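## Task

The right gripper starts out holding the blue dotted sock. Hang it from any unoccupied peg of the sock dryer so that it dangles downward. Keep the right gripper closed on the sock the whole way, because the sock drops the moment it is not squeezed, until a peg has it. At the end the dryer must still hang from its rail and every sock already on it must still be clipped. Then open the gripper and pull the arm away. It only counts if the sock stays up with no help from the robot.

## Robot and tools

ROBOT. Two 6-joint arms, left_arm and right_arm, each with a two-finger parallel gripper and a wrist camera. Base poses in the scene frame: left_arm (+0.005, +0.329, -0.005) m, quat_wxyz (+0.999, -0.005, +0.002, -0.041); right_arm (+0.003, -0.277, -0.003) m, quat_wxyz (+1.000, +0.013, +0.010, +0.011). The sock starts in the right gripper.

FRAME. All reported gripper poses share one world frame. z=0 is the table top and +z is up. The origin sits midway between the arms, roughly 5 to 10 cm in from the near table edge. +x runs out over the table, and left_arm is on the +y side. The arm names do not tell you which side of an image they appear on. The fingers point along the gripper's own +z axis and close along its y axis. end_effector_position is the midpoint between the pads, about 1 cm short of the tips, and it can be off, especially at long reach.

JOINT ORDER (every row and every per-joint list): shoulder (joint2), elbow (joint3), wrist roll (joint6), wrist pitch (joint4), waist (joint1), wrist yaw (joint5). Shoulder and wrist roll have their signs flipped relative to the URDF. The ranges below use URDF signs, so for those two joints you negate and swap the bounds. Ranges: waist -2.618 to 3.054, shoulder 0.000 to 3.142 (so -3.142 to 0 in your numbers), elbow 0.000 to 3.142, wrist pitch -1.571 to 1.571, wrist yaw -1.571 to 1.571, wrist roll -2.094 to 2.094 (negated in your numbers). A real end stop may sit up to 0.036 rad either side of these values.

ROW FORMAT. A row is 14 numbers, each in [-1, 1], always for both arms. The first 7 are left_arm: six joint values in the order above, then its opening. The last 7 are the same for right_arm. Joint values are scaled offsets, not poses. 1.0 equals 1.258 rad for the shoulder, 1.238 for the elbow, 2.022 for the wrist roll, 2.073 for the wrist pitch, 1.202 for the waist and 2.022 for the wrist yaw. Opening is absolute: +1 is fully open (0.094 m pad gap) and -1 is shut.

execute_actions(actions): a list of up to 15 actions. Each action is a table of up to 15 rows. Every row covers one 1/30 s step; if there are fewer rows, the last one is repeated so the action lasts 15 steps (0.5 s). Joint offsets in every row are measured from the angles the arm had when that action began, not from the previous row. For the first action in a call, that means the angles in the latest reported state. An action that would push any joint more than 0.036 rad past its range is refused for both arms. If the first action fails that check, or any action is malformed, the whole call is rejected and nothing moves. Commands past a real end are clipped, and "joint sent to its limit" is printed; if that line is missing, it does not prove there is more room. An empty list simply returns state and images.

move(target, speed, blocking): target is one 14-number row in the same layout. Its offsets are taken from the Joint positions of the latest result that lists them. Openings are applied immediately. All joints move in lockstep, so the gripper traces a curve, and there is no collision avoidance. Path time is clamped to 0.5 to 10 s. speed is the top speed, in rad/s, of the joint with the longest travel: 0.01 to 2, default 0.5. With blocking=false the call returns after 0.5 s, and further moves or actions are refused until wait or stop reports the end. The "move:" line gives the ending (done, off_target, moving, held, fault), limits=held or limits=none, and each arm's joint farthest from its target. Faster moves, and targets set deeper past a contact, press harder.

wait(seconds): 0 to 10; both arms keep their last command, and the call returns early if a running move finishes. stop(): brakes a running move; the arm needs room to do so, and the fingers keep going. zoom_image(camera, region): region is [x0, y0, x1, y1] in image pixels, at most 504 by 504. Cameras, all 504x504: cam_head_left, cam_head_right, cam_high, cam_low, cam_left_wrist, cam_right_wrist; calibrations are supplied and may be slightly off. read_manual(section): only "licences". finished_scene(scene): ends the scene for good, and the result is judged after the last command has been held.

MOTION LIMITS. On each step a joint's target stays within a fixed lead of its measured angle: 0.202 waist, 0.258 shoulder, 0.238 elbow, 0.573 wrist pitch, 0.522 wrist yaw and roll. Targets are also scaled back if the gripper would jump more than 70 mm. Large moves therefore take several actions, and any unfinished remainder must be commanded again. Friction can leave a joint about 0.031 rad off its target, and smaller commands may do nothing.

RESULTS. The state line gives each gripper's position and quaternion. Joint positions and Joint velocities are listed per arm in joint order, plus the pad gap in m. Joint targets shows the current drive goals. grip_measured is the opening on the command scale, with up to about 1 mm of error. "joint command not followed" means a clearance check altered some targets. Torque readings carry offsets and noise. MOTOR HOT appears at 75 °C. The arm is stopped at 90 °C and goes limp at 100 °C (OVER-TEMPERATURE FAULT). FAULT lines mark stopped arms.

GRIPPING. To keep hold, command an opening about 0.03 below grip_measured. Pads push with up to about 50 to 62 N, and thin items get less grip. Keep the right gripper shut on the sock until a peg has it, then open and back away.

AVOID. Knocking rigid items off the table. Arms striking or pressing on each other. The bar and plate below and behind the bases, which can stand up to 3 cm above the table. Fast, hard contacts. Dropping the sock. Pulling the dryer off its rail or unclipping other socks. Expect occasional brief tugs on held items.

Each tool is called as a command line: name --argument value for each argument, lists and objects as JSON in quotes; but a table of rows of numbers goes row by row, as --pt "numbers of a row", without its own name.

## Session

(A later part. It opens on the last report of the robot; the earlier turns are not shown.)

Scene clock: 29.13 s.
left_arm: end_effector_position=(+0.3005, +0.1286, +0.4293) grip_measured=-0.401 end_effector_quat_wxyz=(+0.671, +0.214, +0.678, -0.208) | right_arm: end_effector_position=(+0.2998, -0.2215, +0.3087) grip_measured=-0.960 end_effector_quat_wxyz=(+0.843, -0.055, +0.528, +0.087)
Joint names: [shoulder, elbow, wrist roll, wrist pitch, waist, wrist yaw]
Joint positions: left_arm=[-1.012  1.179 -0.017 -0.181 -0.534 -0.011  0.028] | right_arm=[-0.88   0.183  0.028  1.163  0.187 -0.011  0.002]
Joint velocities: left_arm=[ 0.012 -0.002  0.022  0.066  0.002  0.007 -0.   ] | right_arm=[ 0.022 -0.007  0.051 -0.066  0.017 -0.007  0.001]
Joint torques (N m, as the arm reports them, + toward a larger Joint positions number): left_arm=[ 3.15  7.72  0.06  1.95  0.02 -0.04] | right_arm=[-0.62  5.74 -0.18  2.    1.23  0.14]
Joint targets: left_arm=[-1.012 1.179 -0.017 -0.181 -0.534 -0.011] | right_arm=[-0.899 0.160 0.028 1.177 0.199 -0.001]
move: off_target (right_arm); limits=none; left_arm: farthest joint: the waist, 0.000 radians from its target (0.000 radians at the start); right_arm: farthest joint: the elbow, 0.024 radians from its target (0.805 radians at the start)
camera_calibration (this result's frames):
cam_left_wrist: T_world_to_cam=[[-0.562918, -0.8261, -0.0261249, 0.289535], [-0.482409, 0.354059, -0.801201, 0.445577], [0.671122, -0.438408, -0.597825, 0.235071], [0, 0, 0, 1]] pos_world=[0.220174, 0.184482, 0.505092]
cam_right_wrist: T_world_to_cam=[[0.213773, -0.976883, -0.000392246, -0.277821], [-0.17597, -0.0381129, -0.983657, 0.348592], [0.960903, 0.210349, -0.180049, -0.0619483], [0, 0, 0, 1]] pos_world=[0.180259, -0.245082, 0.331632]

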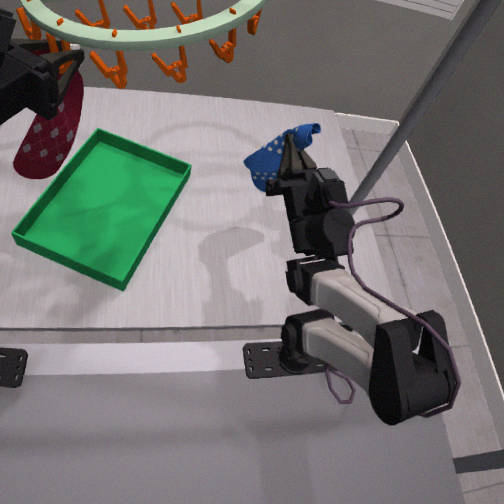

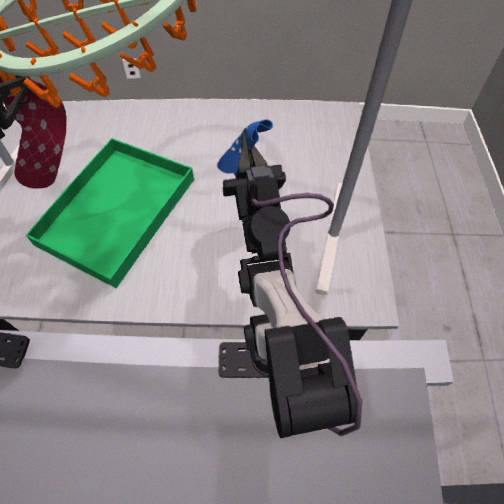

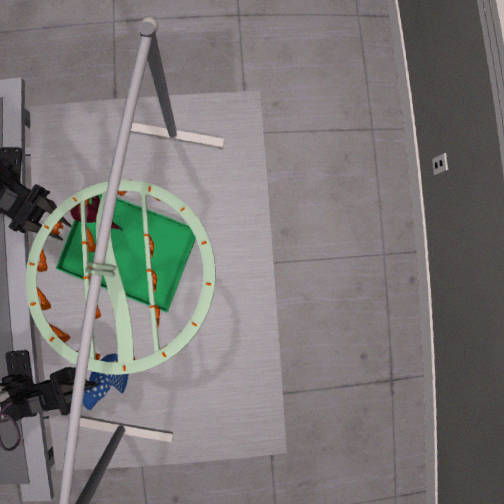

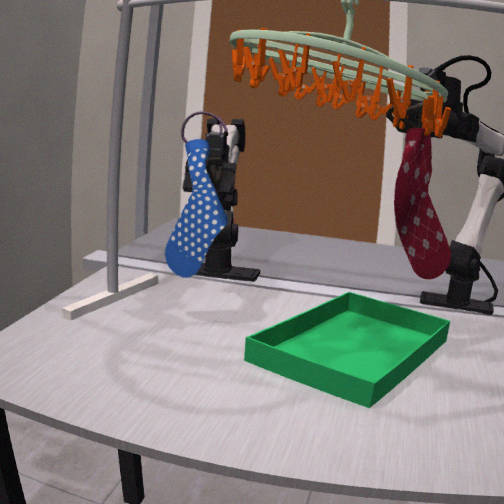

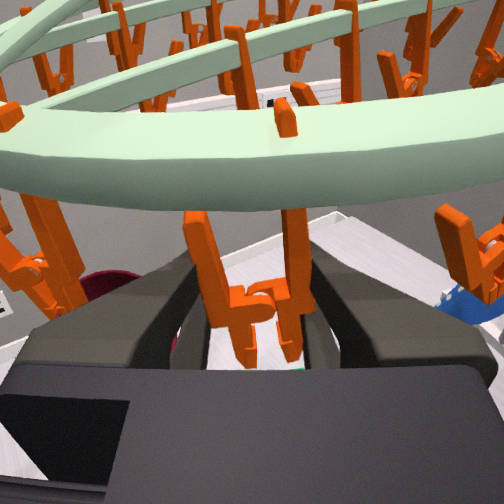

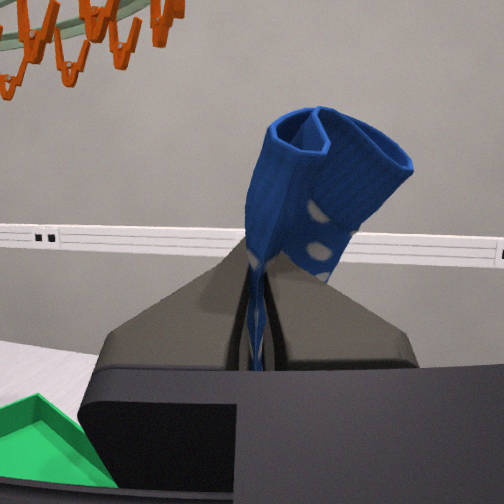

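move --target '[0,0,0,0,0,0,-0.44,-0.15,0.1,0,0.03,0.63,0,-1]' --speed 0.4

move --target '[0,0,0,0,0,0,-0.44,-0.60,0.43,0,0.10,0,0,-1]' --speed 0.4

Scene clock: 32.70 s.
left_arm: end_effector_position=(+0.3005, +0.1286, +0.4293) grip_measured=-0.401 end_effector_quat_wxyz=(+0.671, +0.214, +0.678, -0.208) | right_arm: end_effector_position=(+0.1973, -0.0170, +0.3217) grip_measured=-0.960 end_effector_quat_wxyz=(+0.755, -0.242, +0.470, +0.388)
Joint names: [shoulder, elbow, wrist roll, wrist pitch, waist, wrist yaw]
Joint positions: left_arm=[-1.012  1.179 -0.017 -0.181 -0.534 -0.011  0.028] | right_arm=[-1.047  0.282  0.028  1.213  0.931 -0.01   0.002]
Joint velocities: left_arm=[ 0.007  0.002 -0.007 -0.007  0.007 -0.037 -0.001] | right_arm=[ 0.002  0.012  0.051 -0.066  0.012 -0.051 -0.001]
Joint torques (N m, as the arm reports them, + toward a larger Joint positions number): left_arm=[ 3.1   7.79  0.07  2.    0.17 -0.04] | right_arm=[ 0.35  9.47 -0.19  1.98  1.22  0.01]
Joint targets: left_arm=[-1.012 1.179 -0.017 -0.181 -0.534 -0.011] | right_arm=[-1.069 0.306 0.028 1.225 0.944 -0.011]
move: off_target (right_arm); limits=none; left_arm: farthest joint: the waist, 0.000 radians from its target (0.000 radians at the start); right_arm: farthest joint: the elbow, 0.025 radians from its target (0.124 radians at the start)
camera_calibration (this result's frames):
cam_left_wrist: T_world_to_cam=[[-0.562918, -0.8261, -0.0261249, 0.289535], [-0.482409, 0.354059, -0.801201, 0.445577], [0.671122, -0.438408, -0.597825, 0.235071], [0, 0, 0, 1]] pos_world=[0.220174, 0.184482, 0.505092]
cam_right_wrist: T_world_to_cam=[[0.81876, -0.574129, -0.00272608, -0.167918], [-0.102914, -0.14209, -0.984489, 0.335271], [0.564836, 0.806341, -0.175424, 0.0826], [0, 0, 0, 1]] pos_world=[0.125333, -0.115371, 0.344103]

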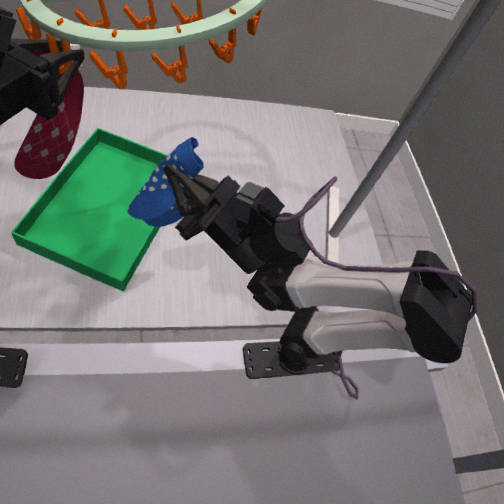

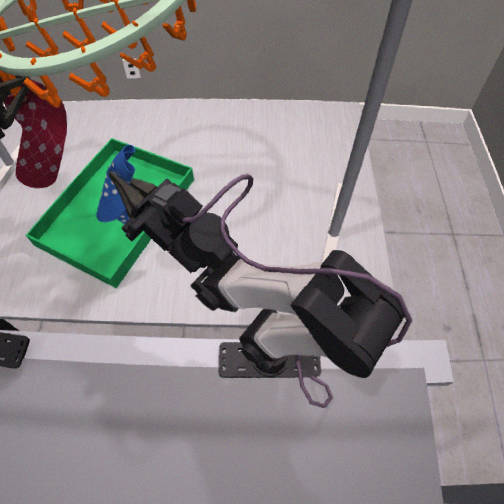

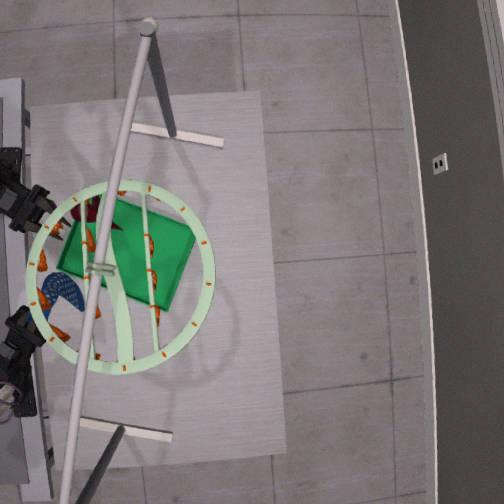

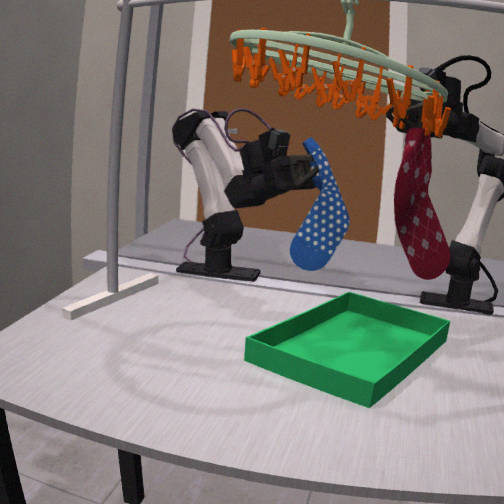

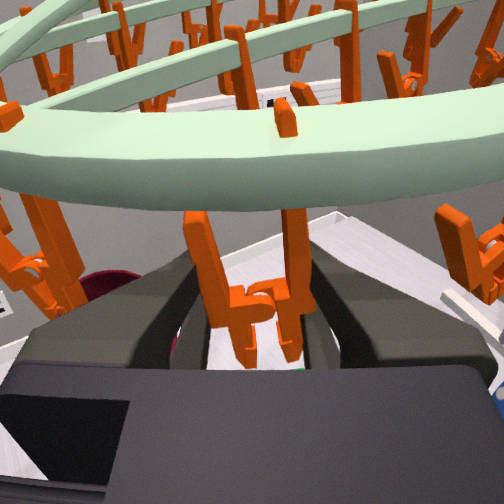

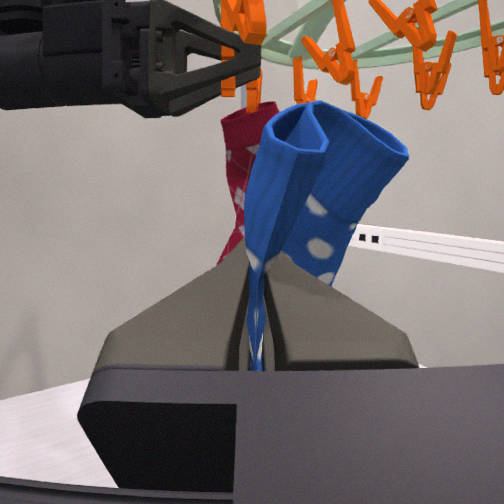

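Scene clock: 35.27 s.
left_arm: end_effector_position=(+0.3005, +0.1286, +0.4293) grip_measured=-0.401 end_effector_quat_wxyz=(+0.671, +0.214, +0.678, -0.208) | right_arm: end_effector_position=(+0.2875, +0.1114, +0.2983) grip_measured=-0.960 end_effector_quat_wxyz=(+0.746, -0.249, +0.483, +0.384)
Joint names: [shoulder, elbow, wrist roll, wrist pitch, waist, wrist yaw]
Joint positions: left_arm=[-1.012  1.179 -0.017 -0.181 -0.534 -0.011  0.028] | right_arm=[-1.783  0.787  0.028  1.408  0.931 -0.01   0.002]
Joint velocities: left_arm=[ 0.007 -0.007  0.037 -0.022 -0.002 -0.037  0.   ] | right_arm=[ 0.002  0.002 -0.007 -0.022 -0.002 -0.007  0.002]
Joint torques (N m, as the arm reports them, + toward a larger Joint positions number): left_arm=[ 3.21  7.88  0.01  1.99  0.04 -0.04] | right_arm=[ 6.43  8.83 -0.19  2.05  0.06  0.03]
Joint targets: left_arm=[-1.012 1.179 -0.017 -0.181 -0.534 -0.011] | right_arm=[-1.802 0.814 0.028 1.420 0.931 -0.010]
move: off_target (right_arm); limits=none; left_arm: farthest joint: the waist, 0.000 radians from its target (0.000 radians at the start); right_arm: farthest joint: the elbow, 0.027 radians from its target (0.533 radians at the start)
camera_calibration (this result's frames):
cam_left_wrist: T_world_to_cam=[[-0.562918, -0.8261, -0.0261249, 0.289535], [-0.482409, 0.354059, -0.801201, 0.445577], [0.671122, -0.438408, -0.597825, 0.235071], [0, 0, 0, 1]] pos_world=[0.220174, 0.184482, 0.505092]
cam_right_wrist: T_world_to_cam=[[0.819315, -0.573336, -0.00293198, -0.168299], [-0.122661, -0.170286, -0.977731, 0.346481], [0.560069, 0.801429, -0.209844, -0.0637769], [0, 0, 0, 1]] pos_world=[0.216109, 0.0136216, 0.324888]

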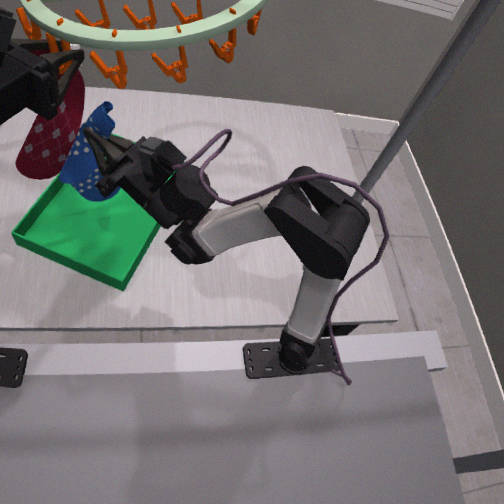

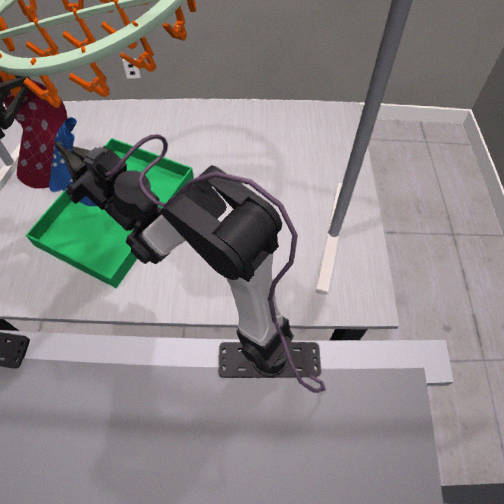

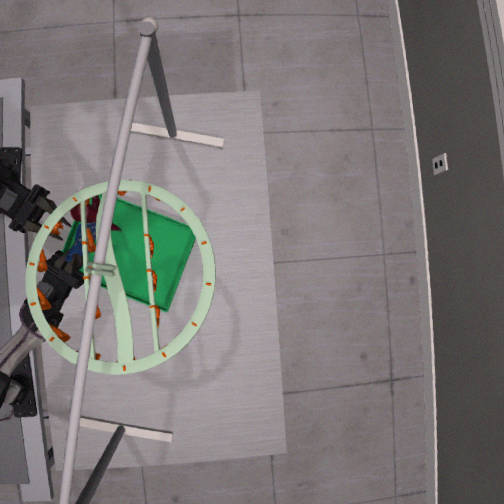

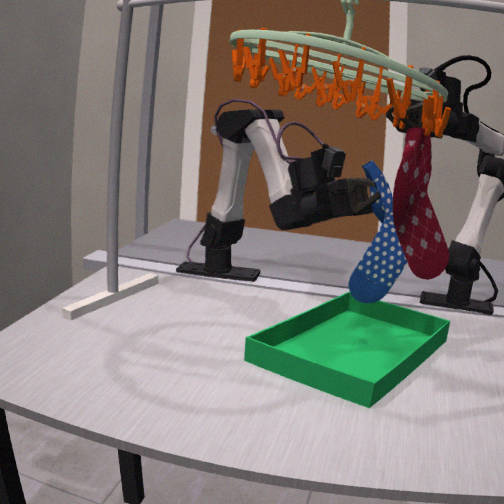

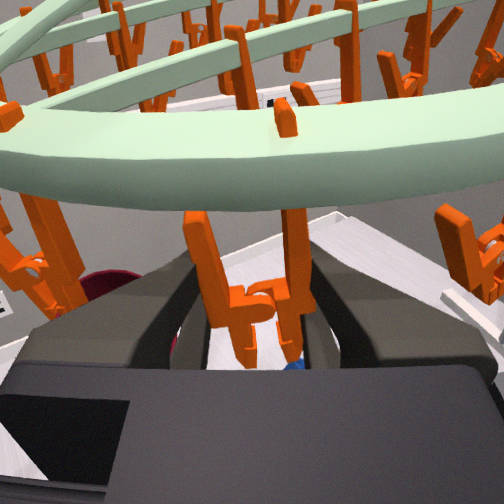

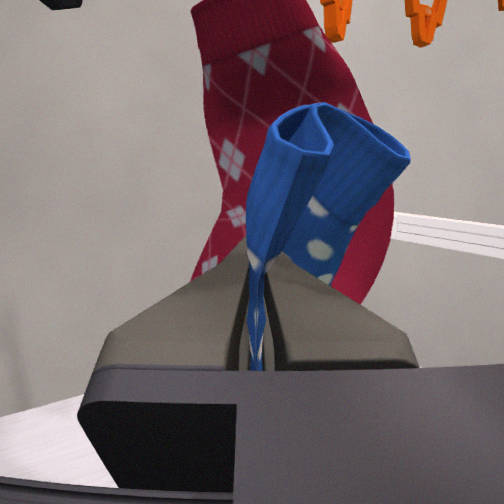

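move --target '[0,0,0,0,0,0,-0.44,0.03,0.086,0,-0.047,0.089,0,-1]' --speed 0.15

Scene clock: 38.57 s.
left_arm: end_effector_position=(+0.3005, +0.1286, +0.4293) grip_measured=-0.401 end_effector_quat_wxyz=(+0.671, +0.214, +0.678, -0.208) | right_arm: end_effector_position=(+0.2542, +0.1438, +0.3254) grip_measured=-0.960 end_effector_quat_wxyz=(+0.732, -0.267, +0.463, +0.422)
Joint names: [shoulder, elbow, wrist roll, wrist pitch, waist, wrist yaw]
Joint positions: left_arm=[-1.012  1.179 -0.017 -0.181 -0.534 -0.011  0.028] | right_arm=[-1.762  0.871  0.028  1.322  1.026 -0.01   0.002]
Joint velocities: left_arm=[ 0.002 -0.017  0.007 -0.066 -0.007 -0.037  0.001] | right_arm=[ 0.002  0.002  0.022 -0.095 -0.017  0.007  0.001]
Joint torques (N m, as the arm reports them, + toward a larger Joint positions number): left_arm=[ 3.07  7.78  0.02  2.    0.27 -0.05] | right_arm=[ 9.29  8.87 -0.18  1.76  1.18  0.02]
Joint targets: left_arm=[-1.012 1.179 -0.017 -0.181 -0.534 -0.011] | right_arm=[-1.746 0.894 0.028 1.311 1.038 -0.010]
move: off_target (right_arm); limits=none; left_arm: farthest joint: the waist, 0.000 radians from its target (0.000 radians at the start); right_arm: farthest joint: the elbow, 0.022 radians from its target (0.106 radians at the start)
camera_calibration (this result's frames):
cam_left_wrist: T_world_to_cam=[[-0.562918, -0.8261, -0.0261249, 0.289535], [-0.482409, 0.354059, -0.801201, 0.445577], [0.671122, -0.438408, -0.597825, 0.235071], [0, 0, 0, 1]] pos_world=[0.220174, 0.184482, 0.505092]
cam_right_wrist: T_world_to_cam=[[0.869534, -0.493869, -0.00180074, -0.146938], [-0.0945798, -0.162942, -0.982092, 0.367658], [0.484732, 0.854133, -0.188393, -0.0607593], [0, 0, 0, 1]] pos_world=[0.191993, 0.0392349, 0.349363]

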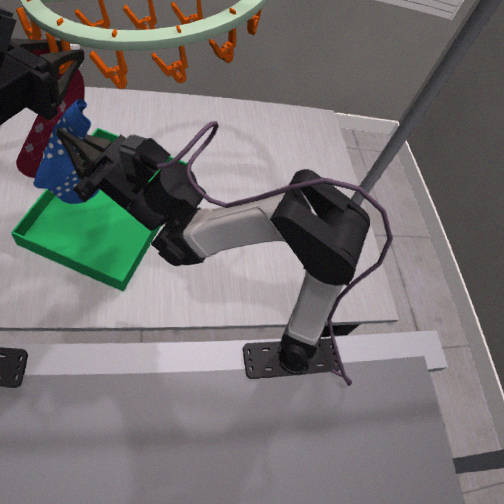

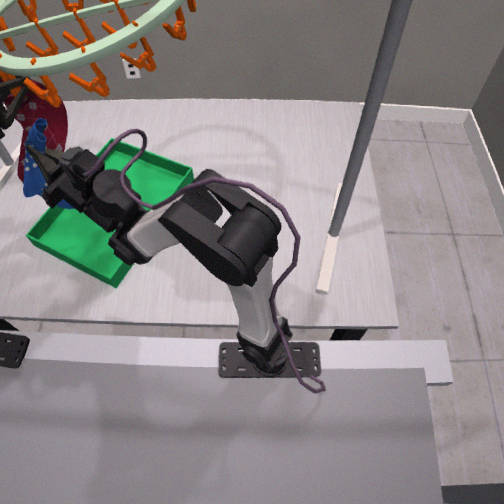

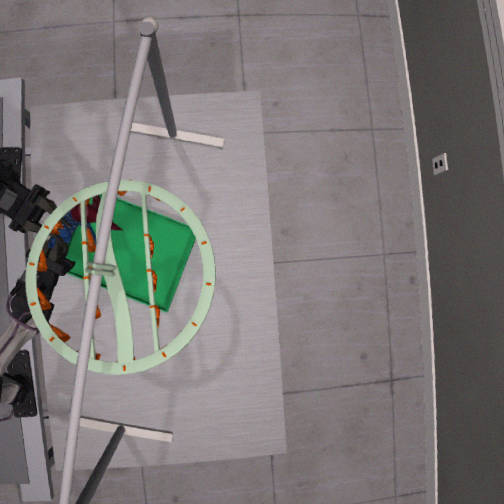

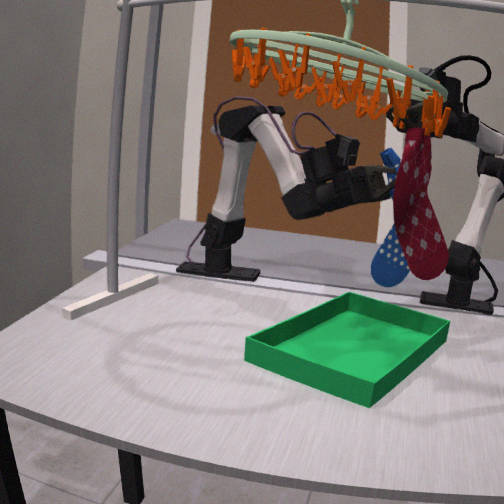

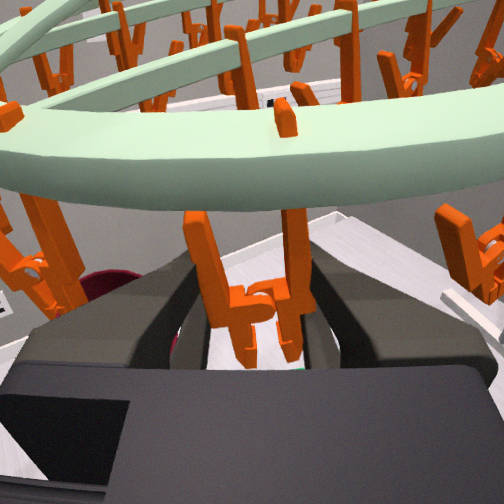

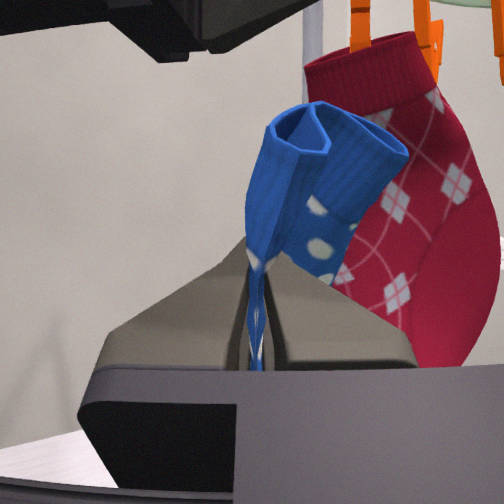

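move --target '[0,0,0,0,0,0,-0.44,0,0,0,0,-0.052,0,-1]' --speed 0.15

Scene clock: 40.33 s.
left_arm: end_effector_position=(+0.3005, +0.1286, +0.4293) grip_measured=-0.401 end_effector_quat_wxyz=(+0.671, +0.214, +0.678, -0.208) | right_arm: end_effector_position=(+0.2778, +0.1294, +0.3245) grip_measured=-0.960 end_effector_quat_wxyz=(+0.743, -0.254, +0.471, +0.401)
Joint names: [shoulder, elbow, wrist roll, wrist pitch, waist, wrist yaw]
Joint positions: left_arm=[-1.012  1.179 -0.017 -0.181 -0.534 -0.011  0.028] | right_arm=[-1.762  0.871  0.028  1.321  0.97  -0.01   0.002]
Joint velocities: left_arm=[-0.002 -0.007 -0.095 -0.095 -0.012  0.051  0.001] | right_arm=[ 0.007  0.007 -0.037 -0.051 -0.017  0.037 -0.001]
Joint torques (N m, as the arm reports them, + toward a larger Joint positions number): left_arm=[ 3.16  7.54  0.04  1.99  0.15 -0.1 ] | right_arm=[ 8.08  7.03 -0.17  1.88 -0.48  0.04]
Joint targets: left_arm=[-1.012 1.179 -0.017 -0.181 -0.534 -0.011] | right_arm=[-1.762 0.871 0.028 1.322 0.963 -0.010]
move: done; limits=none; left_arm: farthest joint: the waist, 0.000 radians from its target (0.000 radians at the start); right_arm: farthest joint: the waist, 0.006 radians from its target (0.062 radians at the start)
camera_calibration (this result's frames):
cam_left_wrist: T_world_to_cam=[[-0.562918, -0.8261, -0.0261249, 0.289535], [-0.482409, 0.354059, -0.801201, 0.445577], [0.671122, -0.438408, -0.597825, 0.235071], [0, 0, 0, 1]] pos_world=[0.220174, 0.184482, 0.505092]
cam_right_wrist: T_world_to_cam=[[0.840505, -0.541798, -0.00243694, -0.160157], [-0.10517, -0.158737, -0.981703, 0.368938], [0.531498, 0.825383, -0.190401, -0.0687585], [0, 0, 0, 1]] pos_world=[0.209959, 0.0285434, 0.348705]

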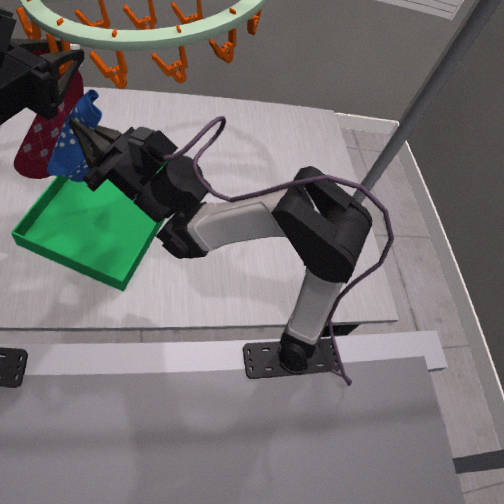

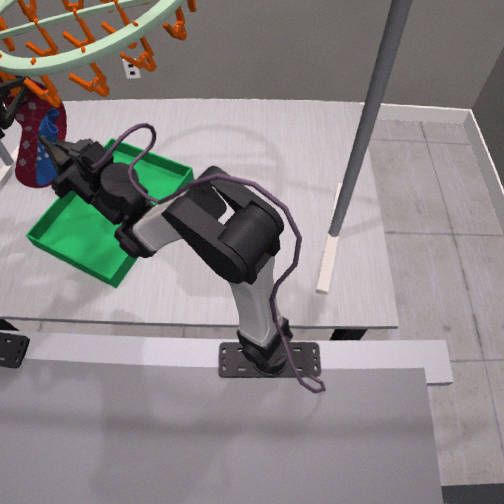

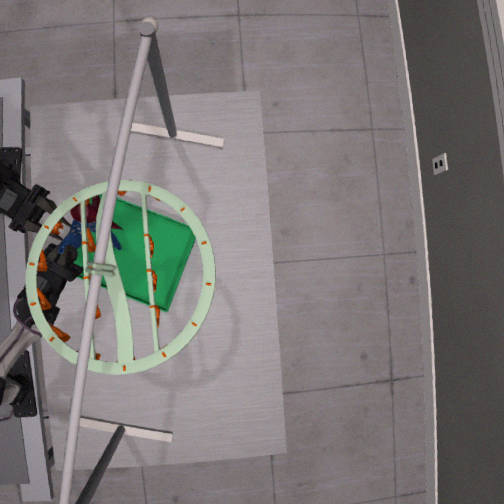

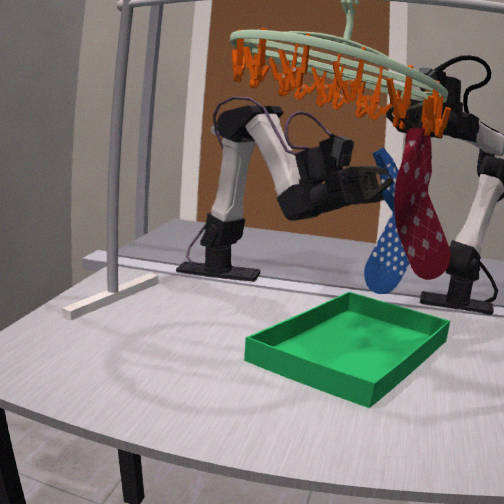

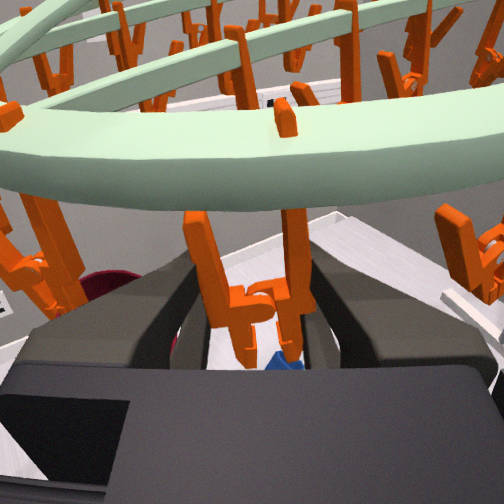

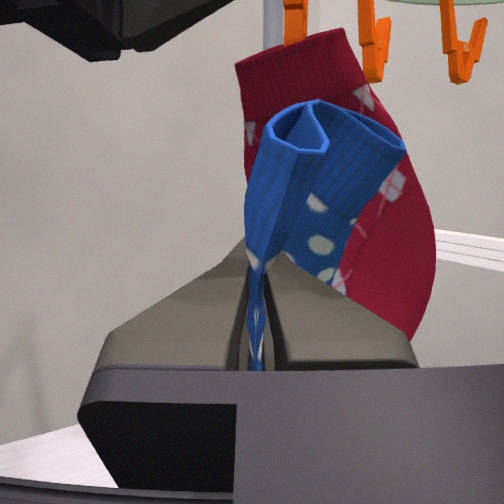

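move --target '[0,0,0,0,0,0,-0.44,0.064,0.054,0,-0.058,0.047,0,-1]' --speed 0.15

Scene clock: 43.33 s.
left_arm: end_effector_position=(+0.3005, +0.1286, +0.4293) grip_measured=-0.401 end_effector_quat_wxyz=(+0.671, +0.214, +0.678, -0.208) | right_arm: end_effector_position=(+0.2598, +0.1389, +0.3495) grip_measured=-0.960 end_effector_quat_wxyz=(+0.734, -0.264, +0.466, +0.417)
Joint names: [shoulder, elbow, wrist roll, wrist pitch, waist, wrist yaw]
Joint positions: left_arm=[-1.012  1.179 -0.017 -0.181 -0.534 -0.011  0.028] | right_arm=[-1.699  0.915  0.028  1.212  1.013 -0.01   0.002]
Joint velocities: left_arm=[ 0.017  0.002 -0.051 -0.022 -0.022 -0.022 -0.001] | right_arm=[-0.002 -0.007 -0.051 -0.007 -0.017 -0.037 -0.   ]
Joint torques (N m, as the arm reports them, + toward a larger Joint positions number): left_arm=[ 3.2   7.67  0.03  1.94  0.18 -0.02] | right_arm=[ 9.14  9.34 -0.18  1.75  1.26  0.01]
Joint targets: left_arm=[-1.012 1.179 -0.017 -0.181 -0.534 -0.011] | right_arm=[-1.681 0.938 0.028 1.201 1.026 -0.010]
move: off_target (right_arm); limits=none; left_arm: farthest joint: the waist, 0.000 radians from its target (0.000 radians at the start); right_arm: farthest joint: the elbow, 0.023 radians from its target (0.066 radians at the start)
camera_calibration (this result's frames):
cam_left_wrist: T_world_to_cam=[[-0.562918, -0.8261, -0.0261249, 0.289535], [-0.482409, 0.354059, -0.801201, 0.445577], [0.671122, -0.438408, -0.597825, 0.235071], [0, 0, 0, 1]] pos_world=[0.220174, 0.184482, 0.505092]
cam_right_wrist: T_world_to_cam=[[0.862903, -0.505366, -0.0019756, -0.150803], [-0.0984004, -0.16418, -0.98151, 0.39204], [0.495697, 0.847142, -0.1914, -0.0556258], [0, 0, 0, 1]] pos_world=[0.196279, 0.0352772, 0.373846]

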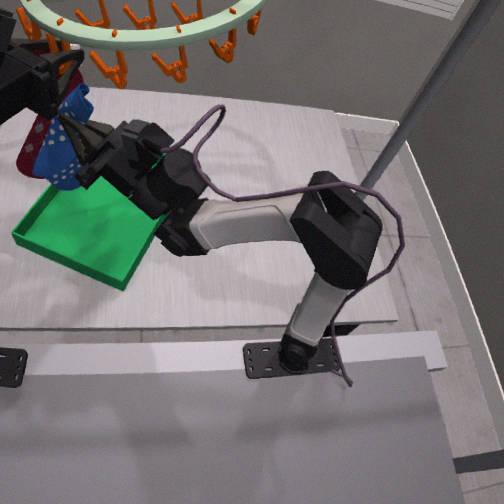

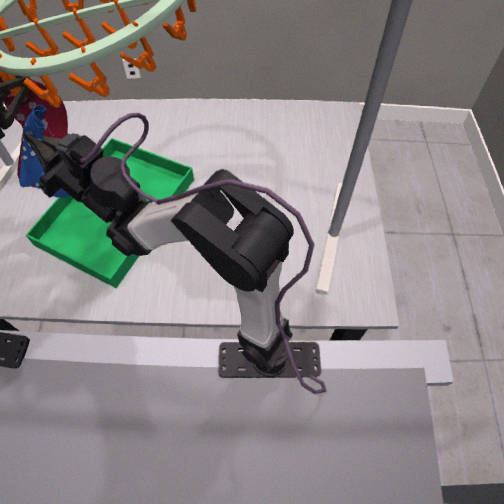

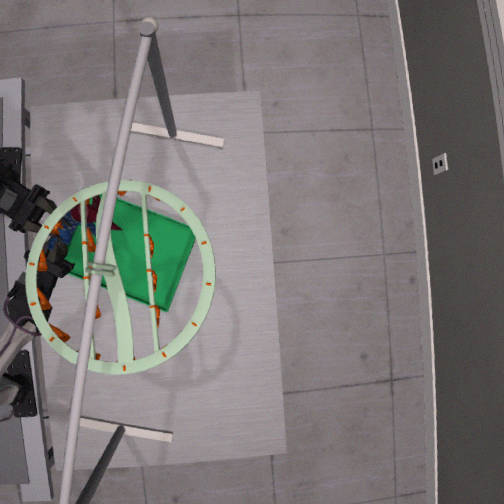

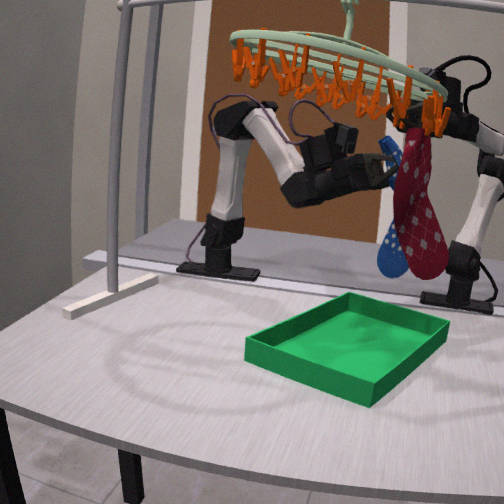

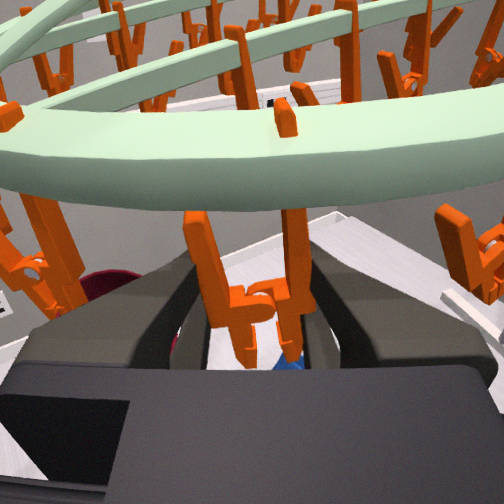

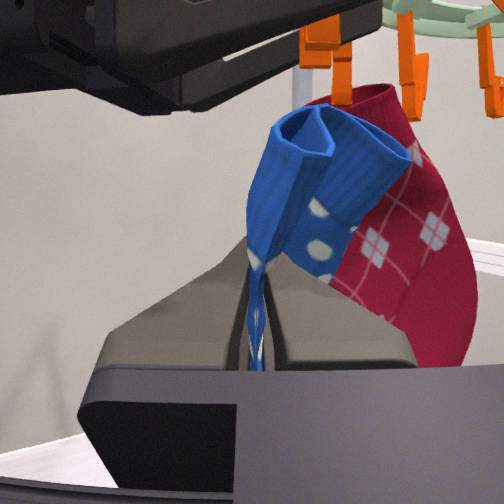

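move --target '[0,0,0,0,0,0,-0.44,0,0.063,0,-0.032,0.024,0,-1]' --speed 0.1

Scene clock: 45.73 s.
left_arm: end_effector_position=(+0.3005, +0.1286, +0.4293) grip_measured=-0.401 end_effector_quat_wxyz=(+0.671, +0.214, +0.678, -0.208) | right_arm: end_effector_position=(+0.2573, +0.1481, +0.3614) grip_measured=-0.960 end_effector_quat_wxyz=(+0.731, -0.268, +0.464, +0.422)
Joint names: [shoulder, elbow, wrist roll, wrist pitch, waist, wrist yaw]
Joint positions: left_arm=[-1.012  1.179 -0.017 -0.181 -0.534 -0.011  0.028] | right_arm=[-1.699  0.969  0.028  1.157  1.027 -0.01   0.002]
Joint velocities: left_arm=[ 0.012 -0.007 -0.022 -0.007 -0.007 -0.051  0.001] | right_arm=[-0.002 -0.007 -0.007  0.022  0.007  0.007 -0.001]
Joint torques (N m, as the arm reports them, + toward a larger Joint positions number): left_arm=[ 3.11  7.68  0.    1.98 -0.08 -0.05] | right_arm=[ 8.03  9.6  -0.19  1.77  1.37  0.  ]
Joint targets: left_arm=[-1.012 1.179 -0.017 -0.181 -0.534 -0.011] | right_arm=[-1.699 0.993 0.028 1.146 1.041 -0.010]
move: off_target (right_arm); limits=none; left_arm: farthest joint: the waist, 0.000 radians from its target (0.000 radians at the start); right_arm: farthest joint: the elbow, 0.024 radians from its target (0.078 radians at the start)
camera_calibration (this result's frames):
cam_left_wrist: T_world_to_cam=[[-0.562918, -0.8261, -0.0261249, 0.289535], [-0.482409, 0.354059, -0.801201, 0.445577], [0.671122, -0.438408, -0.597825, 0.235071], [0, 0, 0, 1]] pos_world=[0.220174, 0.184482, 0.505092]
cam_right_wrist: T_world_to_cam=[[0.87015, -0.492783, -0.00180896, -0.147708], [-0.0962106, -0.166285, -0.981373, 0.404696], [0.483303, 0.854116, -0.192104, -0.0575077], [0, 0, 0, 1]] pos_world=[0.195258, 0.0436253, 0.385843]

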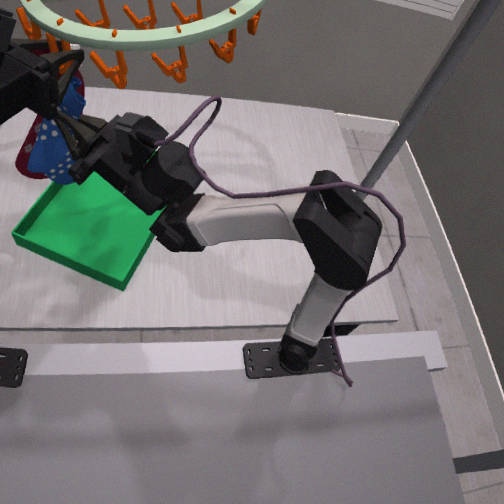

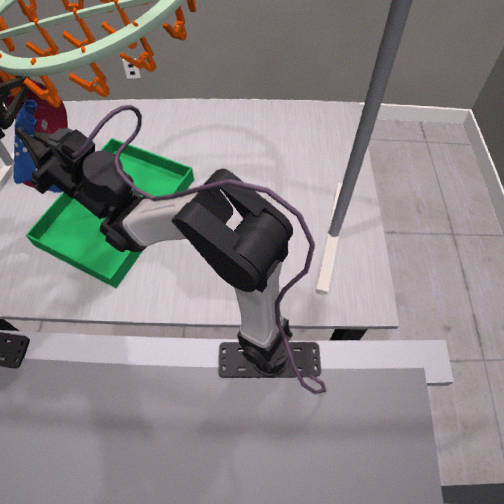

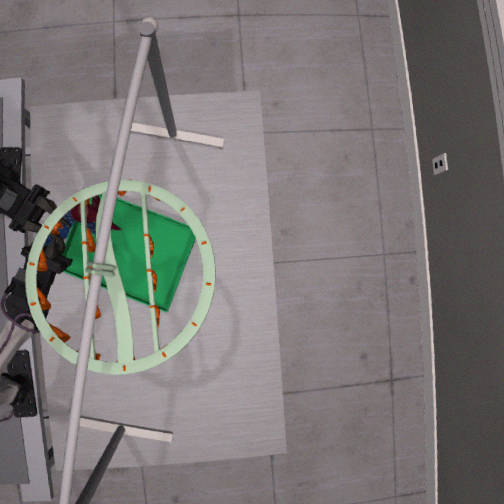

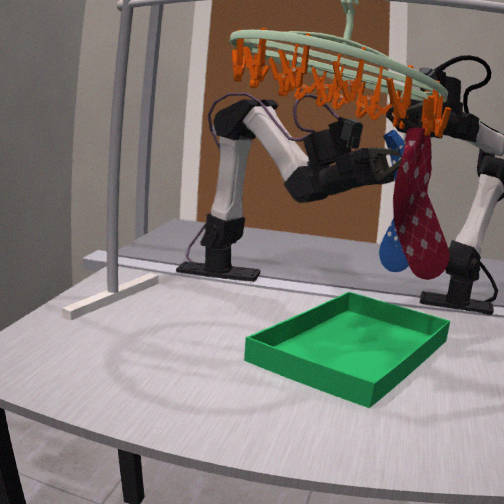

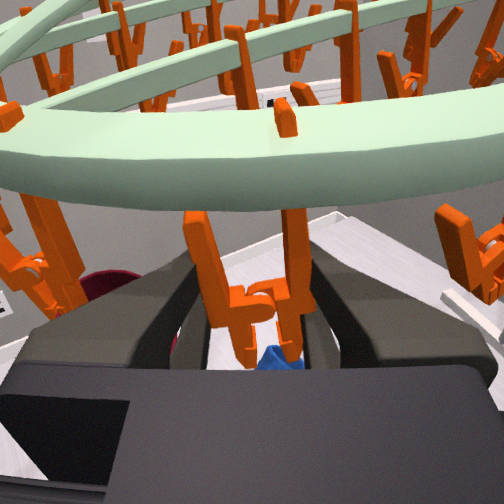

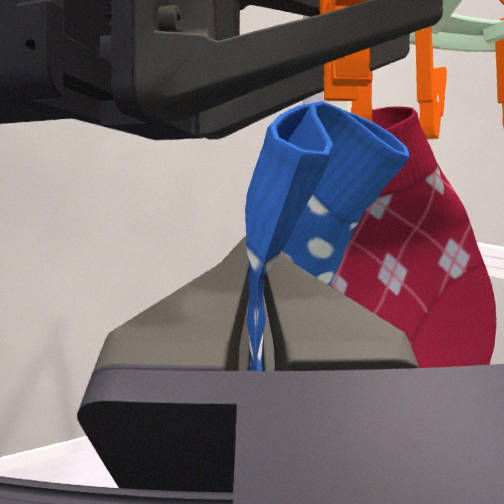

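zoom_image --camera "cam_left_wrist" --region '[200, 280, 340, 380]'

Region (200, 280, 340, 380) of cam_left_wrist's 504x504 image, scaled by 3.600, with more detail than that image has; it fills the top 360 rows of this view, and the rest is white.

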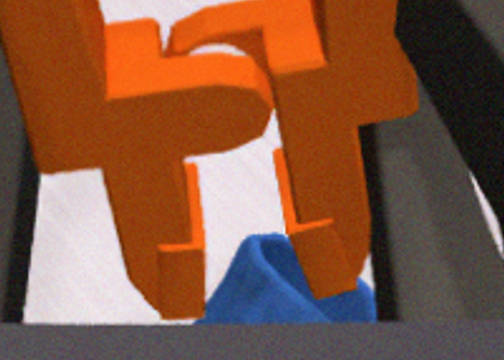

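move --target '[0,0,0,0,0,0,-0.44,0.03,0.055,0,-0.037,0,0,-1]' --speed 0.1

zoom_image --camera "cam_left_wrist" --region '[200, 280, 340, 380]'

Scene clock: 48.67 s.
left_arm: end_effector_position=(+0.3005, +0.1286, +0.4293) grip_measured=-0.401 end_effector_quat_wxyz=(+0.671, +0.214, +0.678, -0.208) | right_arm: end_effector_position=(+0.2585, +0.1493, +0.3771) grip_measured=-0.960 end_effector_quat_wxyz=(+0.731, -0.268, +0.464, +0.422)
Joint names: [shoulder, elbow, wrist roll, wrist pitch, waist, wrist yaw]
Joint positions: left_arm=[-1.012  1.179 -0.017 -0.181 -0.534 -0.011  0.028] | right_arm=[-1.678  1.014  0.028  1.091  1.027 -0.01   0.002]
Joint velocities: left_arm=[-0.007 -0.002  0.007 -0.037  0.002  0.007  0.   ] | right_arm=[-0.007 -0.007 -0.051 -0.022  0.012 -0.051  0.   ]
Joint torques (N m, as the arm reports them, + toward a larger Joint positions number): left_arm=[ 2.83  7.7   0.1   1.98  0.16 -0.05] | right_arm=[ 9.21  9.66 -0.18  1.79  0.08  0.01]
Joint targets: left_arm=[-1.012 1.179 -0.017 -0.181 -0.534 -0.011] | right_arm=[-1.661 1.037 0.028 1.080 1.027 -0.010]
move: off_target (right_arm); limits=none; left_arm: farthest joint: the waist, 0.000 radians from its target (0.000 radians at the start); right_arm: farthest joint: the elbow, 0.023 radians from its target (0.068 radians at the start)
camera_calibration (this result's frames):
cam_left_wrist: T_world_to_cam=[[-0.562918, -0.8261, -0.0261249, 0.289535], [-0.482409, 0.354059, -0.801201, 0.445577], [0.671122, -0.438408, -0.597825, 0.235071], [0, 0, 0, 1]] pos_world=[0.220174, 0.184482, 0.505092]
cam_right_wrist: T_world_to_cam=[[0.870145, -0.492792, -0.00180673, -0.148148], [-0.0960261, -0.165959, -0.981446, 0.420332], [0.483349, 0.854174, -0.19173, -0.0562323], [0, 0, 0, 1]] pos_world=[0.196453, 0.044784, 0.401484]

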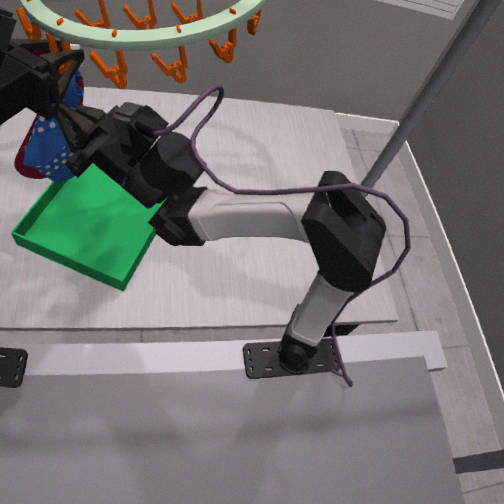

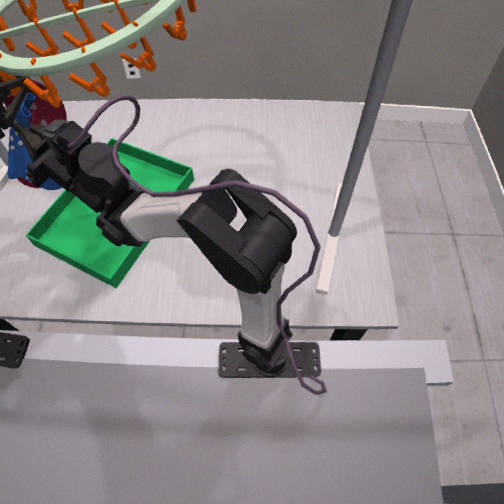

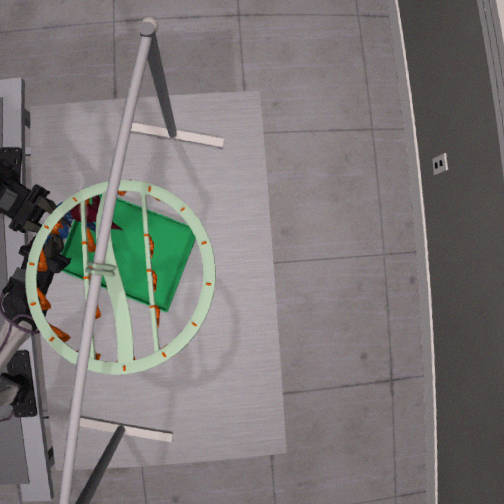

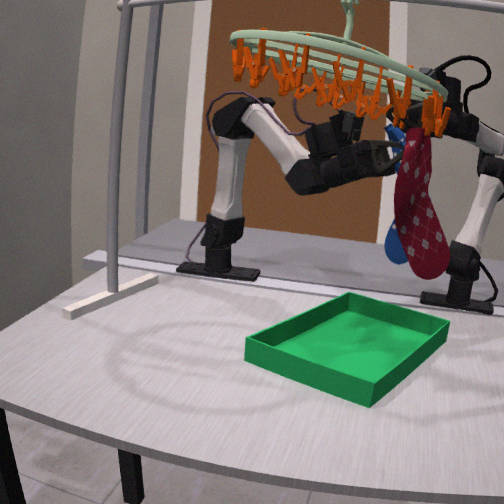

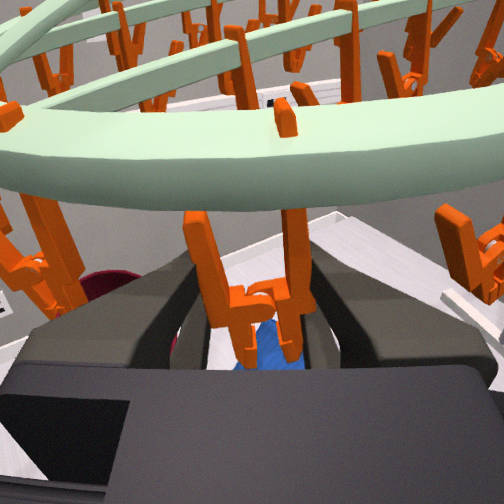

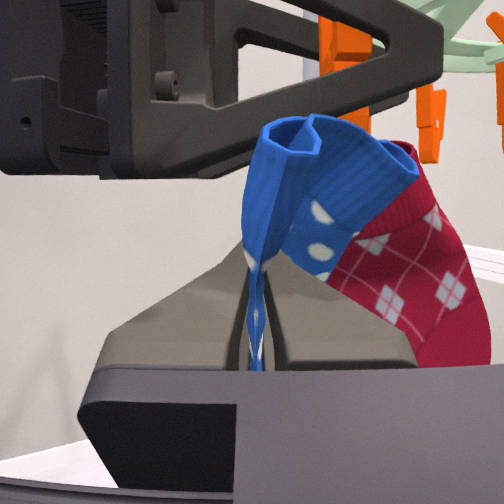

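Region (200, 280, 340, 380) of cam_left_wrist's 504x504 image, scaled by 3.600, with more detail than that image has; it fills the top 360 rows of this view, and the rest is white.

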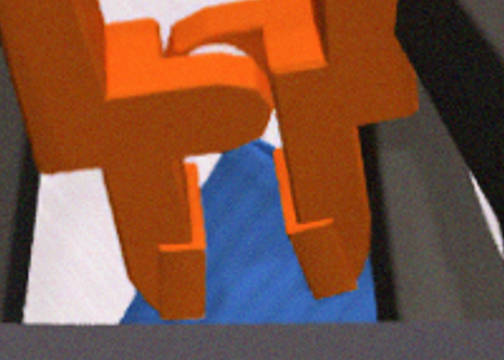

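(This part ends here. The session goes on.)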